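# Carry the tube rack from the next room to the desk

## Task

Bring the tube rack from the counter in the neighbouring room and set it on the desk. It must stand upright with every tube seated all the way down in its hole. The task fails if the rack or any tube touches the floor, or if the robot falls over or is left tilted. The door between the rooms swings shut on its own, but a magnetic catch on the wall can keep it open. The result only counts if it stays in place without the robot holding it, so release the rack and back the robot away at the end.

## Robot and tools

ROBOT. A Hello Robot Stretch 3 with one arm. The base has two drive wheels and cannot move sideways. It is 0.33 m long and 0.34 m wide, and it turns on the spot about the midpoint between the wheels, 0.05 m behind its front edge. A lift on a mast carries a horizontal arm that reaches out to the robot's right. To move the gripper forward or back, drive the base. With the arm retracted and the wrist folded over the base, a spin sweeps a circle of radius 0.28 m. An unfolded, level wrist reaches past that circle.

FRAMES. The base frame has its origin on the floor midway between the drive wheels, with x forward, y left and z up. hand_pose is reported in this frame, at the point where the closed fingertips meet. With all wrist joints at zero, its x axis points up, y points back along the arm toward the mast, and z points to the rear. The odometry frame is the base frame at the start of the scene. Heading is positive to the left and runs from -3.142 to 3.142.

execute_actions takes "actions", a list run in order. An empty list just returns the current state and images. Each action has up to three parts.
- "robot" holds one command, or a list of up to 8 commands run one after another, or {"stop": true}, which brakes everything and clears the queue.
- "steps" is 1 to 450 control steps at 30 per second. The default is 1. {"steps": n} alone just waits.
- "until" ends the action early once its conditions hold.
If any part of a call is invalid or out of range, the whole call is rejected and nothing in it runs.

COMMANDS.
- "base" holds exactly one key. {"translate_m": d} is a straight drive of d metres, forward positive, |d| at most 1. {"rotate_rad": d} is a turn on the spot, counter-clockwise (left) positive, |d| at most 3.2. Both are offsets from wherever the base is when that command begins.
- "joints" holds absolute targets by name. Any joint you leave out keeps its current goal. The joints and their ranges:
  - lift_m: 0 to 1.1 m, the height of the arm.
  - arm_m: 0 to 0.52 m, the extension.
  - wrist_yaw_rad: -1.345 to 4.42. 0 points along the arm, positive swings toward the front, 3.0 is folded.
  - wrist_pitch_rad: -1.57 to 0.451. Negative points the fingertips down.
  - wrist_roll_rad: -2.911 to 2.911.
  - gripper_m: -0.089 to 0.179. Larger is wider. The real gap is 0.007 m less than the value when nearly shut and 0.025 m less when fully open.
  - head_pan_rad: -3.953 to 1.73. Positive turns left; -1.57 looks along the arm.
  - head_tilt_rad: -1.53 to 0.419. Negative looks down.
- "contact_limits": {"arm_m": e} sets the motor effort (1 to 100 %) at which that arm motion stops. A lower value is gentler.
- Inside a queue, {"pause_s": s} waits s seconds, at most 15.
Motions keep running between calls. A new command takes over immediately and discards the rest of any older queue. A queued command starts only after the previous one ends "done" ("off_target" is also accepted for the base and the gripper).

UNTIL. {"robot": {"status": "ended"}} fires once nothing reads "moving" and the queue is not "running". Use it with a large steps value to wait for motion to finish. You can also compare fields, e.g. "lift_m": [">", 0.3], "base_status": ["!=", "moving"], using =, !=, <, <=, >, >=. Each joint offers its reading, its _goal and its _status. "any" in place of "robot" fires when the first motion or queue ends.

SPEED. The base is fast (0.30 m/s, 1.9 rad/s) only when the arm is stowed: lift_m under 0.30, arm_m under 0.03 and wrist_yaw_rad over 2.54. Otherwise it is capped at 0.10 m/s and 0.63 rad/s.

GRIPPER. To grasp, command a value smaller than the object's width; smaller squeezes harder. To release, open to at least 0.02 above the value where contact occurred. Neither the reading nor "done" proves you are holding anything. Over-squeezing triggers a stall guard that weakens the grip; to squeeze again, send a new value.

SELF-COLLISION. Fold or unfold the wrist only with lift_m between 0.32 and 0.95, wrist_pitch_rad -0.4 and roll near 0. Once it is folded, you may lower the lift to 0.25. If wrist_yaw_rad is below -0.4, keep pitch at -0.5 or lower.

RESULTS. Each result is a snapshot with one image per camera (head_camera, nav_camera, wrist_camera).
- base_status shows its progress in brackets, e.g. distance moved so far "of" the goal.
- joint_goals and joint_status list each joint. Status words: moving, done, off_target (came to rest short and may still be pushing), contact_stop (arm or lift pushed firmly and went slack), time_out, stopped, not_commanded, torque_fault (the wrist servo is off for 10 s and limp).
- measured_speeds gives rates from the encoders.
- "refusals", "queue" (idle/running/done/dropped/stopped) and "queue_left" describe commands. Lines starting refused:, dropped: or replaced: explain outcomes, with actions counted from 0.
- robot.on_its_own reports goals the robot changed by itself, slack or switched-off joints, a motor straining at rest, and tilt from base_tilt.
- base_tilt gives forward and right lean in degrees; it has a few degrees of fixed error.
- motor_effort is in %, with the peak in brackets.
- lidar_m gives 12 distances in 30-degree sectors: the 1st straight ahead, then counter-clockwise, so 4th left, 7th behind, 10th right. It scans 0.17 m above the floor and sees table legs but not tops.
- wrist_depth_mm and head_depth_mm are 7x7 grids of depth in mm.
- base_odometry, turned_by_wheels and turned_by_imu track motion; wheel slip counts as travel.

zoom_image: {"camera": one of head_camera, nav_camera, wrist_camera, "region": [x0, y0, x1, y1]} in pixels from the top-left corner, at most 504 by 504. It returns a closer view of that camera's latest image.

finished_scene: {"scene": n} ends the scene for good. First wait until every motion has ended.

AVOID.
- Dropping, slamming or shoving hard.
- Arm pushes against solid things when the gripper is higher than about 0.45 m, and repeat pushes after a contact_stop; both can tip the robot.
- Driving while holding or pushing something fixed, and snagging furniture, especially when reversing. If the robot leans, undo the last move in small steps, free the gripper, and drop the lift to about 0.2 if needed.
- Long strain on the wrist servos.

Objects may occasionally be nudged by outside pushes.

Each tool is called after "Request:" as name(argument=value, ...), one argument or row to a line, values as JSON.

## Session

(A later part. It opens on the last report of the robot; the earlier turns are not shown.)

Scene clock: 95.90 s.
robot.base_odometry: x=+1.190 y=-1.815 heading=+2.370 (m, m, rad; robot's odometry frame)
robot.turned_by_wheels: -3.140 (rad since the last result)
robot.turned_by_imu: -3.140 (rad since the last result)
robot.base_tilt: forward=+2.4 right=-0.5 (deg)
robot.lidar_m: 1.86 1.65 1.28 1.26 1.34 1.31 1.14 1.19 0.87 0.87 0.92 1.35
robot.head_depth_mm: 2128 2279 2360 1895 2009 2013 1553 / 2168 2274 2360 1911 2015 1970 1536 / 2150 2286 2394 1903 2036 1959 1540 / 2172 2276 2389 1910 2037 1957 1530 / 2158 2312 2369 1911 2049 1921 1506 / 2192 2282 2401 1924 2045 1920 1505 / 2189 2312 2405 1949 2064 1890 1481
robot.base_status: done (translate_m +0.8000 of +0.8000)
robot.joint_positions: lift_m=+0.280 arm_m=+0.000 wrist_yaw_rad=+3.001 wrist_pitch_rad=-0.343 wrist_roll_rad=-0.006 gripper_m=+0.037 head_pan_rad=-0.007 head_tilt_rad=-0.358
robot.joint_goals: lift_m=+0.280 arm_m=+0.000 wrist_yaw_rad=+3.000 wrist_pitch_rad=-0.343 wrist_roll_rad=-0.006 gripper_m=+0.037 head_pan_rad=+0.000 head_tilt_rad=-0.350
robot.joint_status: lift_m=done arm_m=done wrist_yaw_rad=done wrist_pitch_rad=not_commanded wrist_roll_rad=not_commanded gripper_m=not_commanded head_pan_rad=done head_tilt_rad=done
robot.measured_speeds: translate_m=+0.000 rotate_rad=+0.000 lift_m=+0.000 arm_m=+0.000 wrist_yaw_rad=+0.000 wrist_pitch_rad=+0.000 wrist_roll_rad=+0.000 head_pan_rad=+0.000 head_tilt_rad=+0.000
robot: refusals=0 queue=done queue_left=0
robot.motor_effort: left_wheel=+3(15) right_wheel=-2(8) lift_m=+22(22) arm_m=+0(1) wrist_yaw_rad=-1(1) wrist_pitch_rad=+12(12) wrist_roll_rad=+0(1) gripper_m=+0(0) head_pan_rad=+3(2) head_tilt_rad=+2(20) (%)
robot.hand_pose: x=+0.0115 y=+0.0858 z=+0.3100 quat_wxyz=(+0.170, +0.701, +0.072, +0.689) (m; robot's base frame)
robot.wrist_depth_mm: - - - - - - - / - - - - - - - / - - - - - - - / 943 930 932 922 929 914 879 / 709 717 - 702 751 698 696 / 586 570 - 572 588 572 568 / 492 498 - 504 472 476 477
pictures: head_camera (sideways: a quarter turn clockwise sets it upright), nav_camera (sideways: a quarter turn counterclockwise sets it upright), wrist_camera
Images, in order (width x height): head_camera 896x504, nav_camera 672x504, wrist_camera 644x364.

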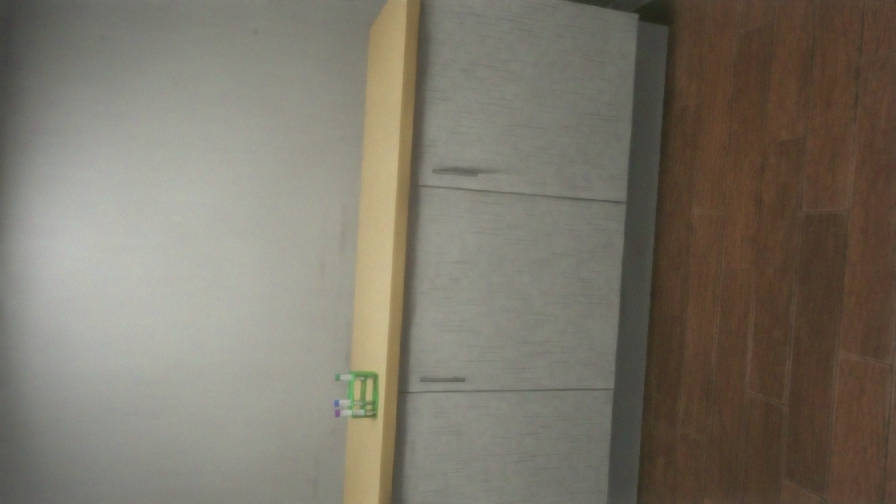

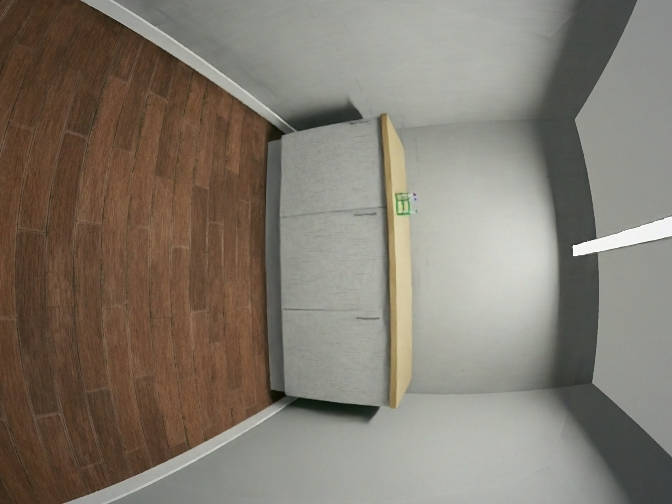

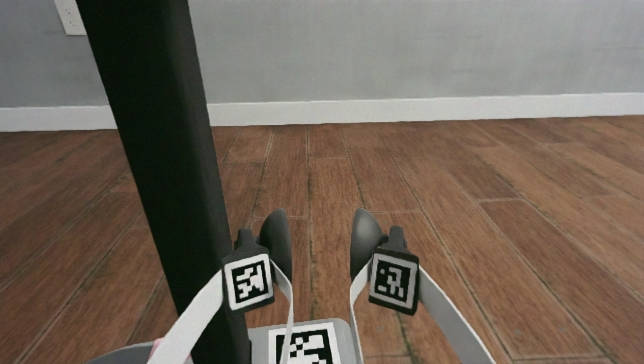

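Request:
execute_actions(
  actions=[
    {"robot":[{"base":{"translate_m":1.0}},{"base":{"translate_m":0.26}},{"base":{"rotate_rad":1.55}},{"base":{"translate_m":0.46},"joints":{"lift_m":0.9}},{"joints":{"wrist_yaw_rad":0.0,"wrist_pitch_rad":-0.4,"gripper_m":0.179,"head_pan_rad":-1.7,"head_tilt_rad":-0.7}},{"joints":{"lift_m":1.08,"arm_m":0.0,"wrist_pitch_rad":-0.6}}],"steps":450,"until":{"robot":{"status":"ended"}}},
    {"steps":300,"until":{"robot":{"status":"ended"}}},
  ],
)

Scene clock: 122.23 s.
robot.base_odometry: x=-0.041 y=-1.259 heading=-2.364 (m, m, rad; robot's odometry frame)
robot.turned_by_wheels: +1.550 (rad since the last result)
robot.turned_by_imu: +1.552 (rad since the last result)
robot.base_tilt: forward=+2.5 right=-0.5 (deg)
robot.lidar_m: 0.69 0.73 1.05 2.43 1.92 1.47 1.44 0.86 0.66 0.64 0.68 0.70
robot.head_depth_mm: - - - - - 1165 1233 / - - - - - 1103 1227 / - - - - - - 1223 / - - - - - - 1208 / - - - - - 1076 1210 / 1040 1144 851 709 860 1034 1194 / 1033 1125 842 686 842 1020 1188
robot.base_status: done (translate_m +0.4600 of +0.4600)
robot.joint_positions: lift_m=+1.080 arm_m=+0.000 wrist_yaw_rad=+0.001 wrist_pitch_rad=-0.613 wrist_roll_rad=-0.006 gripper_m=+0.179 head_pan_rad=-1.693 head_tilt_rad=-0.691
robot.joint_goals: lift_m=+1.080 arm_m=+0.000 wrist_yaw_rad=+0.000 wrist_pitch_rad=-0.600 wrist_roll_rad=-0.006 gripper_m=+0.179 head_pan_rad=-1.700 head_tilt_rad=-0.700
robot.joint_status: lift_m=done arm_m=done wrist_yaw_rad=done wrist_pitch_rad=done wrist_roll_rad=not_commanded gripper_m=done head_pan_rad=done head_tilt_rad=done
robot.measured_speeds: translate_m=+0.000 rotate_rad=+0.000 lift_m=+0.000 arm_m=+0.000 wrist_yaw_rad=+0.000 wrist_pitch_rad=+0.000 wrist_roll_rad=+0.000 head_pan_rad=+0.000 head_tilt_rad=+0.000
robot: refusals=0 queue=done queue_left=0
robot.motor_effort: left_wheel=-4(15) right_wheel=+2(8) lift_m=+30(32) arm_m=+0(1) wrist_yaw_rad=-2(0) wrist_pitch_rad=+8(13) wrist_roll_rad=+0(0) gripper_m=+1(85) head_pan_rad=-3(37) head_tilt_rad=-3(19) (%)
robot.hand_pose: x=-0.0213 y=-0.3409 z=+1.0514 quat_wxyz=(+0.677, +0.215, -0.672, -0.212) (m; robot's base frame)
robot.wrist_depth_mm: 790 968 857 864 853 846 846 / 765 638 631 600 514 624 623 / 530 510 503 504 498 498 506 / 720 581 578 554 556 531 515 / 807 682 673 663 636 602 609 / 747 853 858 791 776 767 703 / 847 - - - 979 983 968
pictures: head_camera (sideways: a quarter turn clockwise sets it upright), nav_camera (sideways: a quarter turn counterclockwise sets it upright), wrist_camera
Images, in order (width x height): head_camera 896x504, nav_camera 672x504, wrist_camera 644x364.

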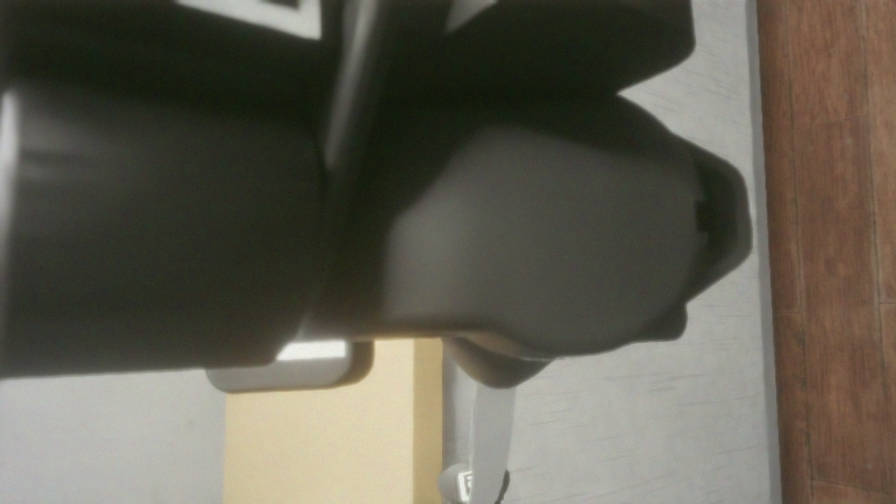

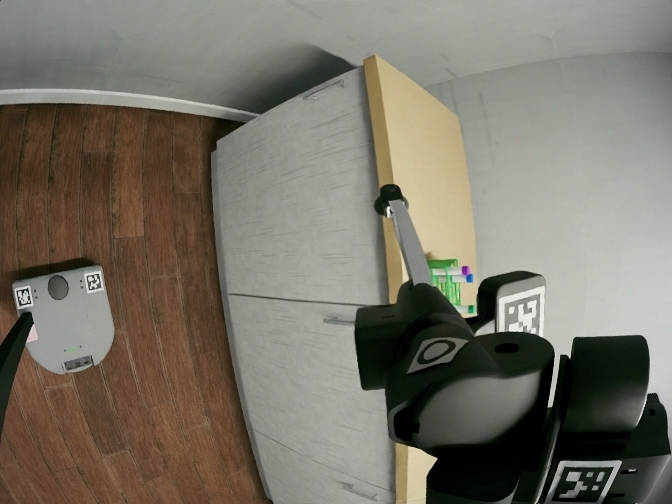

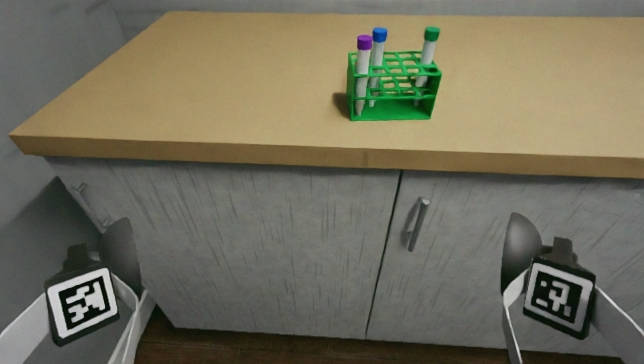

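Request:
execute_actions(
  actions=[
    {"robot":{"base":{"translate_m":-0.10},"joints":{"wrist_pitch_rad":-0.35,"lift_m":1.0}},"steps":200,"until":{"robot":{"status":"ended"}}},
  ],
)

Scene clock: 136.17 s.
robot.base_odometry: x=+0.030 y=-1.189 heading=-2.364 (m, m, rad; robot's odometry frame)
robot.turned_by_wheels: +0.000 (rad since the last result)
robot.turned_by_imu: -0.002 (rad since the last result)
robot.base_tilt: forward=+2.4 right=-0.6 (deg)
robot.lidar_m: 0.79 0.83 1.20 2.41 1.78 1.36 1.34 0.85 0.65 0.64 0.67 0.80
robot.head_depth_mm: 1076 1177 1029 - - - - / 1070 1174 1015 - - - - / 1060 1166 933 - - - 1173 / 1048 1149 836 - - - - / 1043 1144 743 - - - 1152 / 1035 1134 806 723 830 1018 1193 / 1028 1121 842 698 840 1009 1189
robot.base_status: done (translate_m -0.1000 of -0.1000)
robot.joint_positions: lift_m=+1.000 arm_m=+0.000 wrist_yaw_rad=+0.001 wrist_pitch_rad=-0.371 wrist_roll_rad=-0.006 gripper_m=+0.179 head_pan_rad=-1.693 head_tilt_rad=-0.691
robot.joint_goals: lift_m=+1.000 arm_m=+0.000 wrist_yaw_rad=+0.000 wrist_pitch_rad=-0.350 wrist_roll_rad=-0.006 gripper_m=+0.179 head_pan_rad=-1.700 head_tilt_rad=-0.700
robot.joint_status: lift_m=done arm_m=done wrist_yaw_rad=done wrist_pitch_rad=done wrist_roll_rad=not_commanded gripper_m=done head_pan_rad=done head_tilt_rad=done
robot.measured_speeds: translate_m=+0.000 rotate_rad=+0.000 lift_m=+0.000 arm_m=+0.000 wrist_yaw_rad=+0.000 wrist_pitch_rad=+0.000 wrist_roll_rad=+0.000 head_pan_rad=+0.000 head_tilt_rad=+0.000
robot: refusals=0 queue=done queue_left=0
robot.motor_effort: left_wheel=-4(11) right_wheel=+2(3) lift_m=+22(31) arm_m=+0(1) wrist_yaw_rad=-1(2) wrist_pitch_rad=+13(12) wrist_roll_rad=+0(0) gripper_m=-1(1) head_pan_rad=-3(4) head_tilt_rad=-3(3) (%)
robot.hand_pose: x=-0.0212 y=-0.3751 z=+1.0234 quat_wxyz=(+0.697, +0.132, -0.692, -0.130) (m; robot's base frame)
robot.wrist_depth_mm: 907 975 941 946 952 904 870 / 885 - 996 976 961 966 931 / 719 645 667 506 646 642 634 / 472 468 473 472 466 468 471 / 526 523 516 498 482 442 455 / 597 591 575 554 545 537 507 / 803 686 652 621 611 596 595
pictures: head_camera (sideways: a quarter turn clockwise sets it upright), nav_camera (sideways: a quarter turn counterclockwise sets it upright), wrist_camera
Images, in order (width x height): head_camera 896x504, nav_camera 672x504, wrist_camera 644x364.

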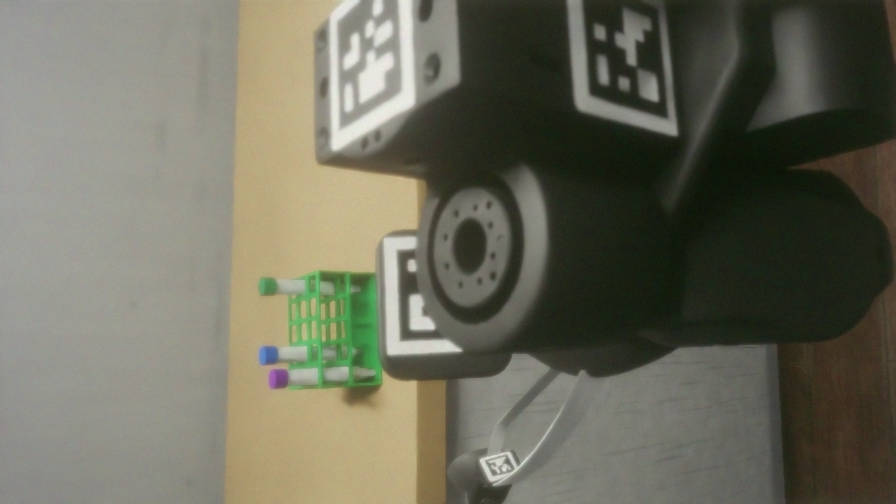

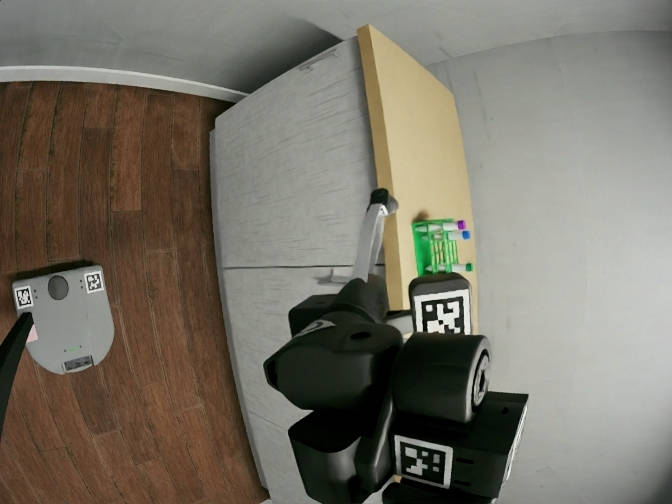

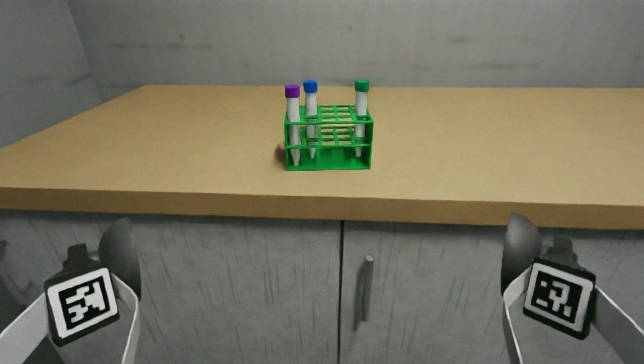

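Request:
execute_actions(
  actions=[
    {"robot":[{"joints":{"arm_m":0.15,"lift_m":0.97}},{"joints":{"arm_m":0.28,"lift_m":0.94}}],"steps":300,"until":{"robot":{"status":"ended"}}},
  ],
)

Request:
zoom_image(
  camera="wrist_camera",
  region=[160,0,500,250],
)

Scene clock: 143.87 s.
robot.base_odometry: x=+0.030 y=-1.189 heading=-2.364 (m, m, rad; robot's odometry frame)
robot.turned_by_wheels: +0.000 (rad since the last result)
robot.turned_by_imu: -0.002 (rad since the last result)
robot.base_tilt: forward=+2.5 right=-0.3 (deg)
robot.lidar_m: 0.79 0.83 1.20 2.42 1.79 1.37 1.34 0.85 0.65 0.63 0.67 0.80
robot.head_depth_mm: 1081 1186 947 - - 1153 1205 / 1074 1174 1012 - 888 1089 1220 / 1064 1160 - 763 882 1071 1221 / 1055 1158 - 757 867 1054 1210 / 1046 1147 - 758 864 1040 1208 / 1040 1128 847 724 852 1022 1195 / 1028 1122 842 721 836 1005 1194
robot.base_status: done (translate_m -0.1000 of -0.1000)
robot.joint_positions: lift_m=+0.940 arm_m=+0.280 wrist_yaw_rad=+0.001 wrist_pitch_rad=-0.371 wrist_roll_rad=-0.006 gripper_m=+0.179 head_pan_rad=-1.693 head_tilt_rad=-0.692
robot.joint_goals: lift_m=+0.940 arm_m=+0.280 wrist_yaw_rad=+0.000 wrist_pitch_rad=-0.350 wrist_roll_rad=-0.006 gripper_m=+0.179 head_pan_rad=-1.700 head_tilt_rad=-0.700
robot.joint_status: lift_m=done arm_m=done wrist_yaw_rad=done wrist_pitch_rad=done wrist_roll_rad=not_commanded gripper_m=done head_pan_rad=done head_tilt_rad=done
robot.measured_speeds: translate_m=+0.000 rotate_rad=+0.000 lift_m=+0.000 arm_m=+0.000 wrist_yaw_rad=+0.000 wrist_pitch_rad=+0.000 wrist_roll_rad=+0.000 head_pan_rad=+0.000 head_tilt_rad=+0.000
robot: refusals=0 queue=done queue_left=0
robot.motor_effort: left_wheel=-4(4) right_wheel=+2(3) lift_m=+22(22) arm_m=+3(5) wrist_yaw_rad=-1(1) wrist_pitch_rad=+13(13) wrist_roll_rad=-1(0) gripper_m=+0(0) head_pan_rad=-3(3) head_tilt_rad=-3(3) (%)
robot.hand_pose: x=-0.0214 y=-0.6548 z=+0.9636 quat_wxyz=(+0.697, +0.131, -0.692, -0.130) (m; robot's base frame)
robot.wrist_depth_mm: 710 696 672 670 653 658 645 / 758 720 711 706 685 693 670 / 488 484 414 442 441 468 462 / 350 346 307 227 233 340 338 / 270 270 246 243 242 276 265 / - 220 218 218 219 219 222 / 182 187 186 186 186 186 180
pictures: head_camera (sideways: a quarter turn clockwise sets it upright), nav_camera (sideways: a quarter turn counterclockwise sets it upright), wrist_camera
Images, in order (width x height): head_camera 896x504, nav_camera 672x504, wrist_camera 644x364.

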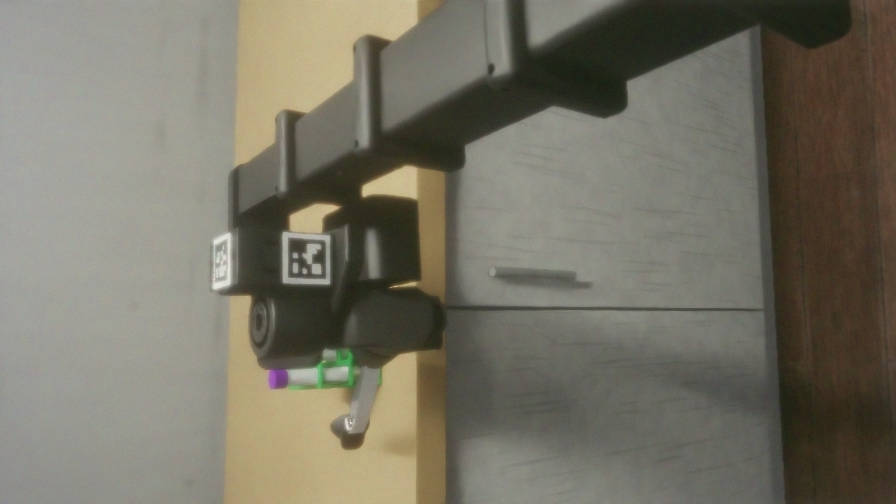

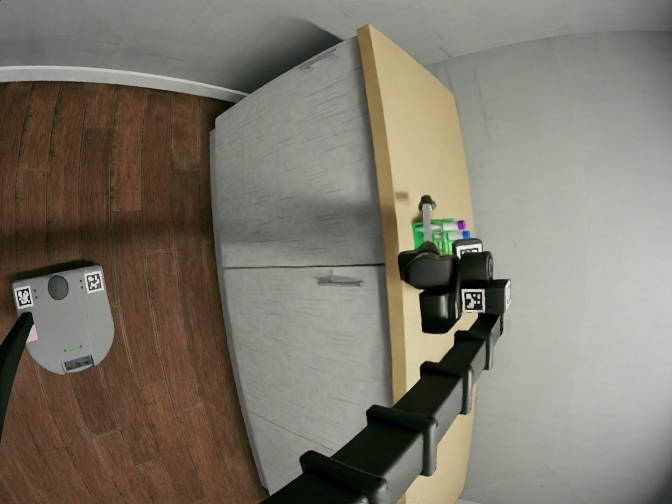

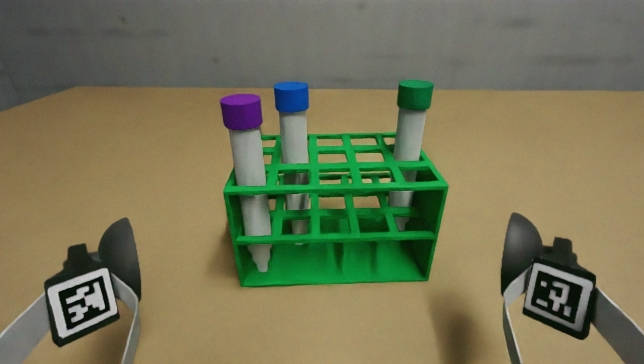

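Region (160, 0, 500, 250) of wrist_camera's 644x364 image, scaled by 1.482; it fills the top 371 rows of this view, and the rest is white.

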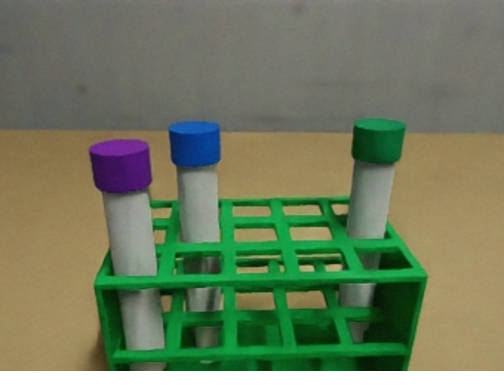

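Request:
execute_actions(
  actions=[
    {"robot":[{"base":{"translate_m":-0.008},"joints":{"arm_m":0.36,"lift_m":0.925}}],"steps":300,"until":{"robot":{"status":"ended"}}},
  ],
)

Scene clock: 148.17 s.
robot.base_odometry: x=+0.036 y=-1.183 heading=-2.364 (m, m, rad; robot's odometry frame)
robot.turned_by_wheels: +0.000 (rad since the last result)
robot.turned_by_imu: -0.001 (rad since the last result)
robot.base_tilt: forward=+2.4 right=-0.6 (deg)
robot.lidar_m: 0.79 0.84 1.21 2.41 1.77 1.36 1.33 0.85 0.65 0.63 0.67 0.81
robot.head_depth_mm: 1074 1180 918 747 - - 1221 / 1069 1172 958 - - 1087 1227 / 1058 1157 - 761 880 1067 1214 / 1048 1155 - 740 867 1053 1208 / 1049 1145 - 734 860 1038 1212 / 1034 1136 752 723 847 1018 1185 / 1028 1119 841 715 837 1004 1188
robot.base_status: done (translate_m -0.0080 of -0.0080)
robot.joint_positions: lift_m=+0.925 arm_m=+0.360 wrist_yaw_rad=+0.000 wrist_pitch_rad=-0.371 wrist_roll_rad=-0.006 gripper_m=+0.179 head_pan_rad=-1.693 head_tilt_rad=-0.692
robot.joint_goals: lift_m=+0.925 arm_m=+0.360 wrist_yaw_rad=+0.000 wrist_pitch_rad=-0.350 wrist_roll_rad=-0.006 gripper_m=+0.179 head_pan_rad=-1.700 head_tilt_rad=-0.700
robot.joint_status: lift_m=done arm_m=done wrist_yaw_rad=done wrist_pitch_rad=done wrist_roll_rad=not_commanded gripper_m=done head_pan_rad=done head_tilt_rad=done
robot.measured_speeds: translate_m=+0.000 rotate_rad=+0.000 lift_m=+0.000 arm_m=+0.000 wrist_yaw_rad=+0.000 wrist_pitch_rad=+0.000 wrist_roll_rad=+0.000 head_pan_rad=+0.000 head_tilt_rad=+0.000
robot: refusals=0 queue=done queue_left=0
robot.motor_effort: left_wheel=-4(9) right_wheel=+2(3) lift_m=+22(22) arm_m=+3(6) wrist_yaw_rad=+0(1) wrist_pitch_rad=+13(13) wrist_roll_rad=+0(0) gripper_m=+0(0) head_pan_rad=-3(3) head_tilt_rad=-3(4) (%)
robot.hand_pose: x=-0.0214 y=-0.7348 z=+0.9486 quat_wxyz=(+0.697, +0.131, -0.692, -0.130) (m; robot's base frame)
robot.wrist_depth_mm: 636 624 602 593 585 576 568 / 664 662 650 633 612 623 601 / 436 95 121 433 374 396 425 / 315 98 133 165 148 307 307 / 245 116 129 134 134 184 241 / - 112 122 142 151 122 200 / 165 160 144 156 153 159 163
pictures: head_camera (sideways: a quarter turn clockwise sets it upright), nav_camera (sideways: a quarter turn counterclockwise sets it upright), wrist_camera
Images, in order (width x height): head_camera 896x504, nav_camera 672x504, wrist_camera 644x364.

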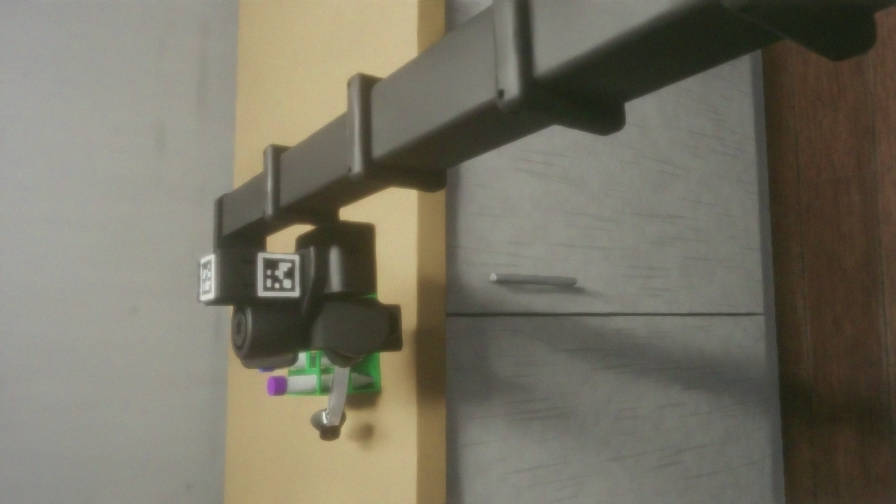

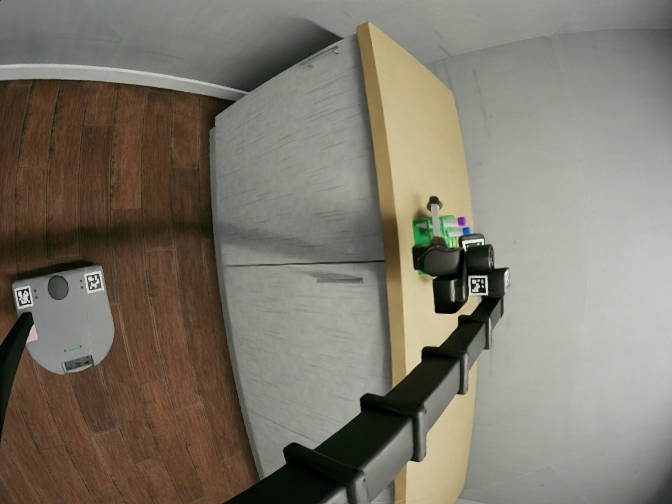

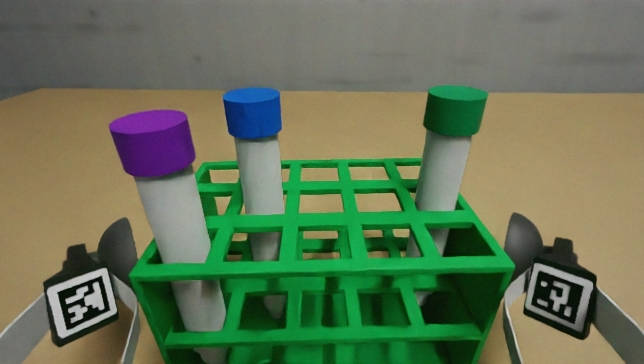

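Request:
execute_actions(
  actions=[
    {"robot":[{"joints":{"arm_m":0.392,"lift_m":0.922}},{"joints":{"gripper_m":0.09}},{"pause_s":0.7},{"joints":{"lift_m":0.96}}],"steps":300,"until":{"robot":{"status":"ended"}}},
  ],
)

Scene clock: 154.50 s.
robot.base_odometry: x=+0.036 y=-1.183 heading=-2.364 (m, m, rad; robot's odometry frame)
robot.turned_by_wheels: +0.000 (rad since the last result)
robot.turned_by_imu: -0.002 (rad since the last result)
robot.base_tilt: forward=+2.5 right=-0.2 (deg)
robot.lidar_m: 0.80 0.84 1.21 2.42 1.78 1.36 1.33 0.85 0.65 0.63 0.67 0.81
robot.head_depth_mm: 1068 1182 972 - - 1115 1217 / 1057 1173 - - 913 1083 1224 / 1062 1137 818 750 881 1066 1219 / 1052 - 830 742 867 1049 1203 / 1043 - 783 730 858 1033 1206 / 1033 1122 771 723 848 1016 1196 / 1028 1122 839 715 838 1001 1189
robot.base_status: done (translate_m -0.0080 of -0.0080)
robot.joint_positions: lift_m=+0.960 arm_m=+0.392 wrist_yaw_rad=+0.000 wrist_pitch_rad=-0.375 wrist_roll_rad=-0.006 gripper_m=+0.091 head_pan_rad=-1.693 head_tilt_rad=-0.692
robot.joint_goals: lift_m=+0.960 arm_m=+0.392 wrist_yaw_rad=+0.000 wrist_pitch_rad=-0.350 wrist_roll_rad=-0.006 gripper_m=+0.090 head_pan_rad=-1.700 head_tilt_rad=-0.700
robot.joint_status: lift_m=done arm_m=done wrist_yaw_rad=done wrist_pitch_rad=done wrist_roll_rad=not_commanded gripper_m=done head_pan_rad=done head_tilt_rad=done
robot.measured_speeds: translate_m=+0.000 rotate_rad=+0.000 lift_m=+0.000 arm_m=+0.000 wrist_yaw_rad=+0.000 wrist_pitch_rad=+0.000 wrist_roll_rad=+0.000 head_pan_rad=+0.000 head_tilt_rad=+0.000
robot: refusals=0 queue=done queue_left=0
robot.motor_effort: left_wheel=-3(3) right_wheel=+2(2) lift_m=+31(32) arm_m=+3(4) wrist_yaw_rad=-1(0) wrist_pitch_rad=+16(16) wrist_roll_rad=-1(0) gripper_m=-19(94) head_pan_rad=-3(3) head_tilt_rad=-3(4) (%)
robot.hand_pose: x=-0.0214 y=-0.7662 z=+0.9821 quat_wxyz=(+0.697, +0.133, -0.692, -0.132) (m; robot's base frame)
robot.wrist_depth_mm: 609 582 584 564 552 545 538 / 641 634 626 617 583 589 577 / 534 523 147 511 452 511 514 / 382 378 147 175 157 376 369 / 300 289 136 172 166 280 291 / 245 - 138 160 160 - 241 / 207 201 151 163 163 201 205
pictures: head_camera (sideways: a quarter turn clockwise sets it upright), nav_camera (sideways: a quarter turn counterclockwise sets it upright), wrist_camera
Images, in order (width x height): head_camera 896x504, nav_camera 672x504, wrist_camera 644x364.

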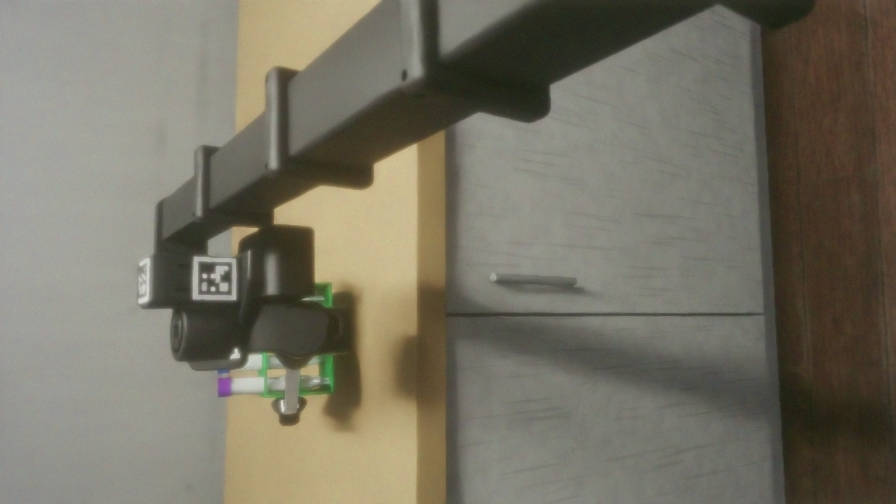

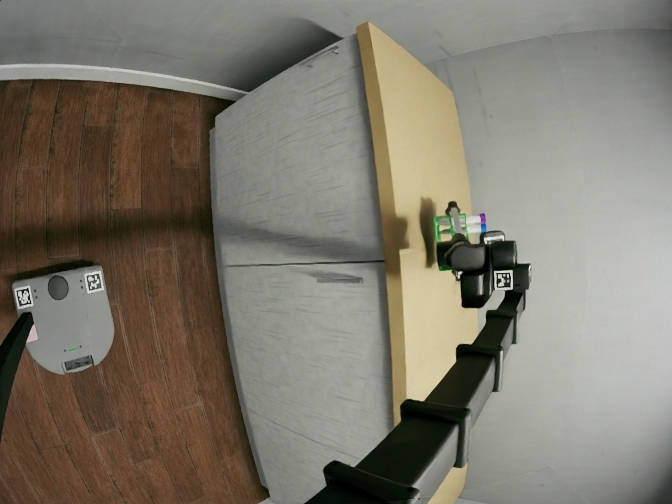

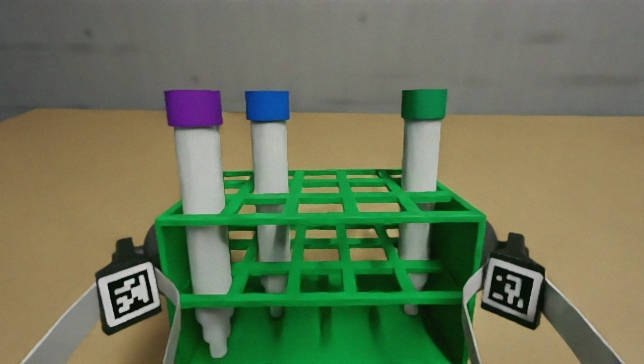

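Request:
execute_actions(
  actions=[
    {"robot":[{"joints":{"lift_m":0.924}},{"joints":{"gripper_m":0.179}},{"pause_s":0.5},{"joints":{"arm_m":0.41}}],"steps":300,"until":{"robot":{"status":"ended"}}},
  ],
)

Scene clock: 160.50 s.
robot.base_odometry: x=+0.036 y=-1.183 heading=-2.364 (m, m, rad; robot's odometry frame)
robot.turned_by_wheels: +0.000 (rad since the last result)
robot.turned_by_imu: -0.002 (rad since the last result)
robot.base_tilt: forward=+2.4 right=-0.6 (deg)
robot.lidar_m: 0.80 0.84 1.21 2.41 1.77 1.36 1.33 0.85 0.65 0.64 0.67 0.81
robot.head_depth_mm: 1076 1187 919 753 - - 1217 / 1069 1171 956 - - 1098 1227 / 1056 1164 - 764 880 1068 1217 / 1048 1136 794 737 866 1052 1213 / 1048 1139 - 733 856 1031 1202 / 1032 1131 768 722 846 1021 1199 / 1029 1122 843 715 837 997 1184
robot.base_status: done (translate_m -0.0080 of -0.0080)
robot.joint_positions: lift_m=+0.924 arm_m=+0.410 wrist_yaw_rad=+0.000 wrist_pitch_rad=-0.370 wrist_roll_rad=-0.006 gripper_m=+0.179 head_pan_rad=-1.693 head_tilt_rad=-0.692
robot.joint_goals: lift_m=+0.924 arm_m=+0.410 wrist_yaw_rad=+0.000 wrist_pitch_rad=-0.350 wrist_roll_rad=-0.006 gripper_m=+0.179 head_pan_rad=-1.700 head_tilt_rad=-0.700
robot.joint_status: lift_m=done arm_m=done wrist_yaw_rad=done wrist_pitch_rad=done wrist_roll_rad=not_commanded gripper_m=done head_pan_rad=done head_tilt_rad=done
robot.measured_speeds: translate_m=+0.000 rotate_rad=+0.000 lift_m=+0.000 arm_m=+0.000 wrist_yaw_rad=+0.000 wrist_pitch_rad=+0.000 wrist_roll_rad=+0.000 head_pan_rad=+0.000 head_tilt_rad=+0.000
robot: refusals=0 queue=done queue_left=0
robot.motor_effort: left_wheel=-3(4) right_wheel=+2(2) lift_m=+22(32) arm_m=+3(2) wrist_yaw_rad=-1(0) wrist_pitch_rad=+12(16) wrist_roll_rad=+0(1) gripper_m=+1(82) head_pan_rad=-3(3) head_tilt_rad=-4(3) (%)
robot.hand_pose: x=-0.0214 y=-0.7849 z=+0.9478 quat_wxyz=(+0.698, +0.131, -0.692, -0.130) (m; robot's base frame)
robot.wrist_depth_mm: 579 575 558 557 541 532 519 / 616 596 588 583 571 569 553 / 436 92 122 434 375 394 424 / 309 100 134 174 146 310 304 / 243 113 126 133 133 229 240 / - 114 130 146 150 120 200 / 163 160 133 156 150 158 162
pictures: head_camera (sideways: a quarter turn clockwise sets it upright), nav_camera (sideways: a quarter turn counterclockwise sets it upright), wrist_camera
Images, in order (width x height): head_camera 896x504, nav_camera 672x504, wrist_camera 644x364.

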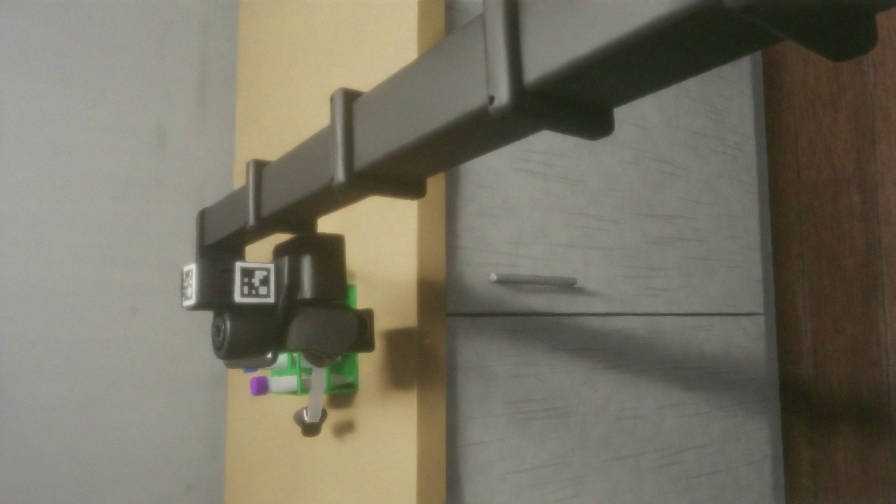

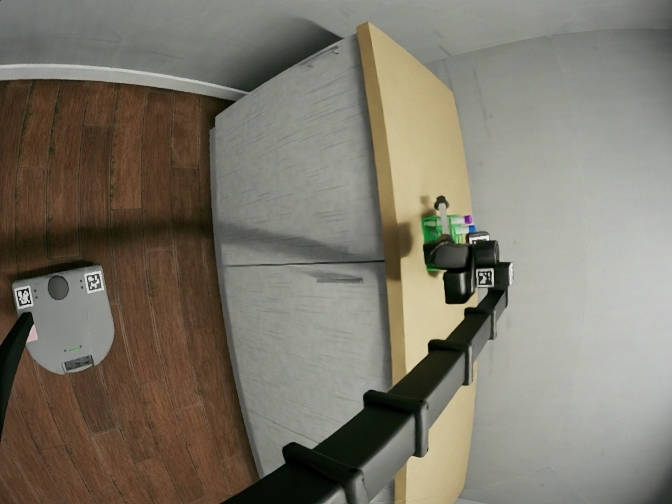

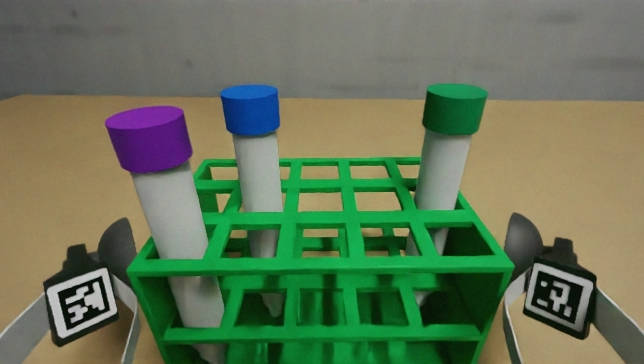

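Request:
execute_actions(
  actions=[
    {"robot":[{"joints":{"arm_m":0.462,"lift_m":0.926}}],"steps":300,"until":{"robot":{"status":"ended"}}},
  ],
)

Scene clock: 163.57 s.
robot.base_odometry: x=+0.036 y=-1.183 heading=-2.364 (m, m, rad; robot's odometry frame)
robot.turned_by_wheels: +0.000 (rad since the last result)
robot.turned_by_imu: -0.001 (rad since the last result)
robot.base_tilt: forward=+2.4 right=-0.4 (deg)
robot.lidar_m: 0.80 0.84 1.21 2.42 1.78 1.36 1.33 0.85 0.65 0.63 0.67 0.81
robot.head_depth_mm: 1074 1181 917 737 - - 1203 / 1065 1168 955 - - 1089 1217 / 1057 1168 - 764 880 1071 1213 / 1048 1130 829 741 870 1056 1211 / 1045 1128 784 733 858 1030 1202 / 1037 1135 805 722 844 1021 1191 / 1024 1123 836 715 837 999 1192
robot.base_status: done (translate_m -0.0080 of -0.0080)
robot.joint_positions: lift_m=+0.926 arm_m=+0.462 wrist_yaw_rad=+0.000 wrist_pitch_rad=-0.370 wrist_roll_rad=-0.006 gripper_m=+0.179 head_pan_rad=-1.693 head_tilt_rad=-0.692
robot.joint_goals: lift_m=+0.926 arm_m=+0.462 wrist_yaw_rad=+0.000 wrist_pitch_rad=-0.350 wrist_roll_rad=-0.006 gripper_m=+0.179 head_pan_rad=-1.700 head_tilt_rad=-0.700
robot.joint_status: lift_m=done arm_m=done wrist_yaw_rad=done wrist_pitch_rad=done wrist_roll_rad=not_commanded gripper_m=done head_pan_rad=done head_tilt_rad=done
robot.measured_speeds: translate_m=+0.000 rotate_rad=+0.000 lift_m=+0.000 arm_m=+0.000 wrist_yaw_rad=+0.000 wrist_pitch_rad=+0.000 wrist_roll_rad=+0.000 head_pan_rad=+0.000 head_tilt_rad=+0.000
robot: refusals=0 queue=done queue_left=0
robot.motor_effort: left_wheel=-3(3) right_wheel=+2(2) lift_m=+30(32) arm_m=+3(5) wrist_yaw_rad=+0(0) wrist_pitch_rad=+12(12) wrist_roll_rad=-1(0) gripper_m=-1(1) head_pan_rad=-3(3) head_tilt_rad=-3(3) (%)
robot.hand_pose: x=-0.0214 y=-0.8369 z=+0.9495 quat_wxyz=(+0.698, +0.131, -0.692, -0.130) (m; robot's base frame)
robot.wrist_depth_mm: 540 521 502 491 492 484 473 / 563 556 537 532 521 509 502 / 441 96 122 432 378 399 422 / 315 99 134 177 149 311 309 / 248 112 130 135 146 232 244 / - 114 123 143 148 115 204 / 166 160 145 157 156 159 163
pictures: head_camera (sideways: a quarter turn clockwise sets it upright), nav_camera (sideways: a quarter turn counterclockwise sets it upright), wrist_camera
Images, in order (width x height): head_camera 896x504, nav_camera 672x504, wrist_camera 644x364.

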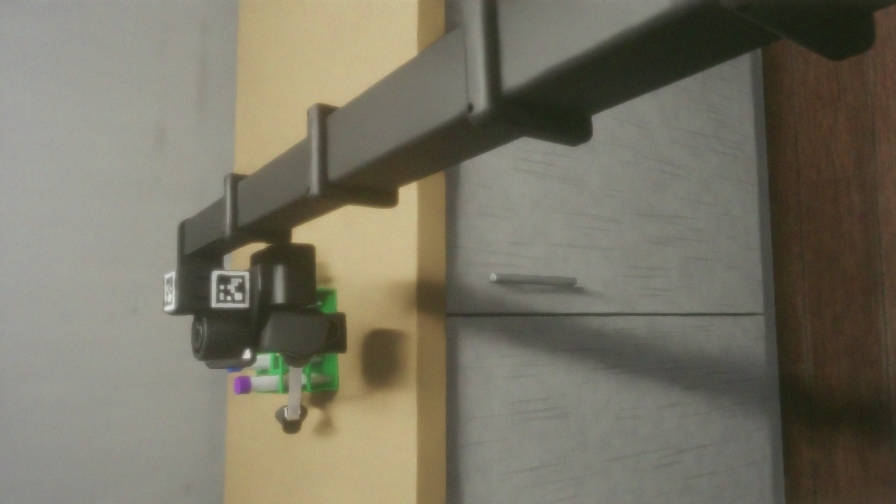

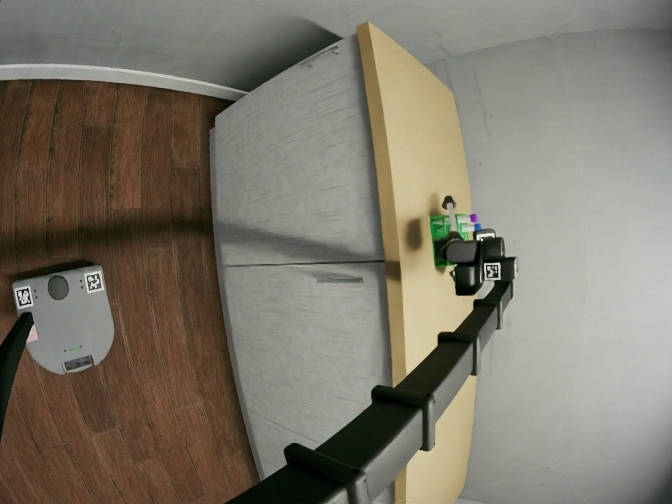

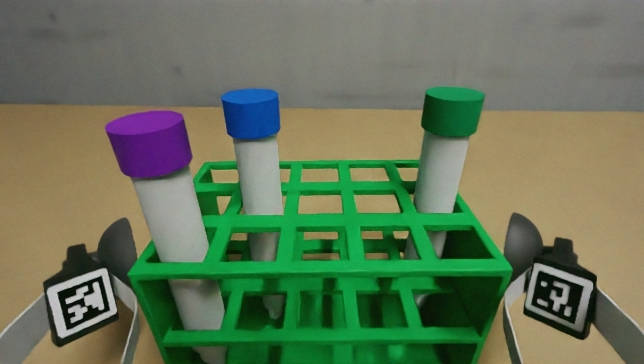

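Request:
execute_actions(
  actions=[
    {"robot":[{"joints":{"arm_m":0.455}},{"joints":{"gripper_m":0.10}},{"pause_s":0.5},{"joints":{"lift_m":0.93}},{"joints":{"arm_m":0.36}},{"joints":{"gripper_m":0.179}},{"joints":{"arm_m":0.28}},{"joints":{"lift_m":1.0,"wrist_pitch_rad":-0.6}}],"steps":450,"until":{"robot":{"status":"ended"}}},
  ],
)

Scene clock: 177.10 s.
robot.base_odometry: x=+0.036 y=-1.183 heading=-2.364 (m, m, rad; robot's odometry frame)
robot.turned_by_wheels: +0.000 (rad since the last result)
robot.turned_by_imu: -0.003 (rad since the last result)
robot.base_tilt: forward=+2.5 right=-0.6 (deg)
robot.lidar_m: 0.80 0.84 1.21 2.41 1.77 1.36 1.33 0.85 0.65 0.63 0.67 0.81
robot.head_depth_mm: 1077 1181 - 786 927 1103 1233 / 1069 - - 759 892 1091 1219 / 1062 - 844 747 881 1070 1216 / 1041 - - 740 868 1050 1212 / 1045 - - 733 857 1034 1199 / 1035 1128 739 724 849 1017 1200 / 1033 1117 842 715 835 1004 1187
robot.base_status: done (translate_m -0.0080 of -0.0080)
robot.joint_positions: lift_m=+1.000 arm_m=+0.280 wrist_yaw_rad=+0.000 wrist_pitch_rad=-0.612 wrist_roll_rad=-0.006 gripper_m=+0.179 head_pan_rad=-1.693 head_tilt_rad=-0.692
robot.joint_goals: lift_m=+1.000 arm_m=+0.280 wrist_yaw_rad=+0.000 wrist_pitch_rad=-0.600 wrist_roll_rad=-0.006 gripper_m=+0.179 head_pan_rad=-1.700 head_tilt_rad=-0.700
robot.joint_status: lift_m=done arm_m=done wrist_yaw_rad=done wrist_pitch_rad=done wrist_roll_rad=not_commanded gripper_m=done head_pan_rad=done head_tilt_rad=done
robot.measured_speeds: translate_m=+0.000 rotate_rad=+0.000 lift_m=+0.000 arm_m=+0.000 wrist_yaw_rad=+0.000 wrist_pitch_rad=+0.000 wrist_roll_rad=+0.000 head_pan_rad=+0.000 head_tilt_rad=+0.000
robot: refusals=0 queue=done queue_left=0
robot.motor_effort: left_wheel=-4(4) right_wheel=+2(2) lift_m=+30(31) arm_m=-2(0) wrist_yaw_rad=+1(1) wrist_pitch_rad=+8(14) wrist_roll_rad=+0(1) gripper_m=+1(91) head_pan_rad=-3(3) head_tilt_rad=-3(3) (%)
robot.hand_pose: x=-0.0215 y=-0.6211 z=+0.9715 quat_wxyz=(+0.677, +0.214, -0.672, -0.213) (m; robot's base frame)
robot.wrist_depth_mm: 603 602 609 594 597 595 605 / 452 462 429 427 426 448 442 / 358 357 327 242 331 356 353 / 302 298 286 284 287 299 296 / 255 254 252 254 253 261 256 / - 222 221 222 223 223 223 / 341 311 232 220 210 205 207
pictures: head_camera (sideways: a quarter turn clockwise sets it upright), nav_camera (sideways: a quarter turn counterclockwise sets it upright), wrist_camera
Images, in order (width x height): head_camera 896x504, nav_camera 672x504, wrist_camera 644x364.

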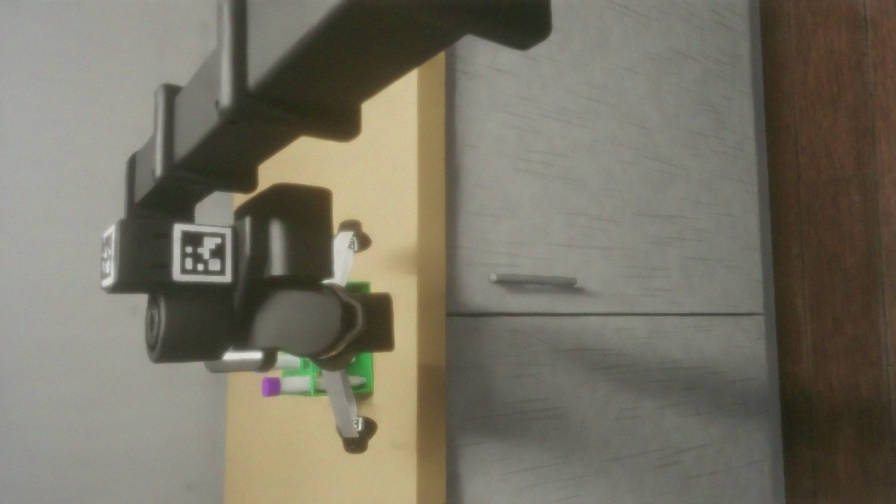

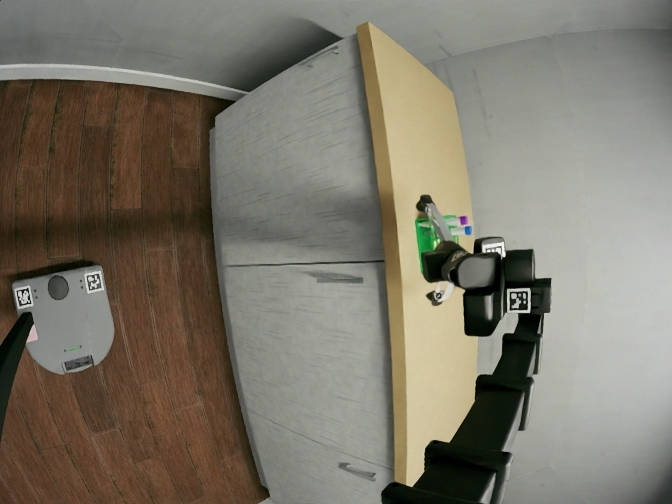

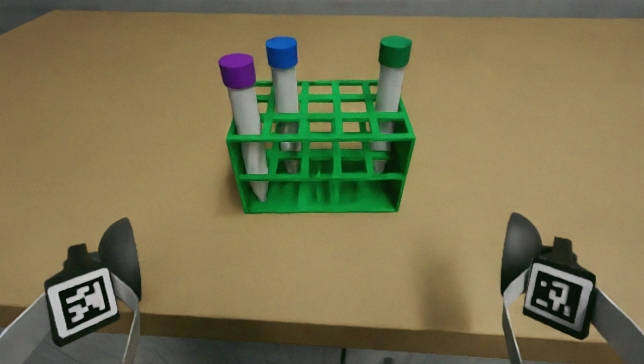

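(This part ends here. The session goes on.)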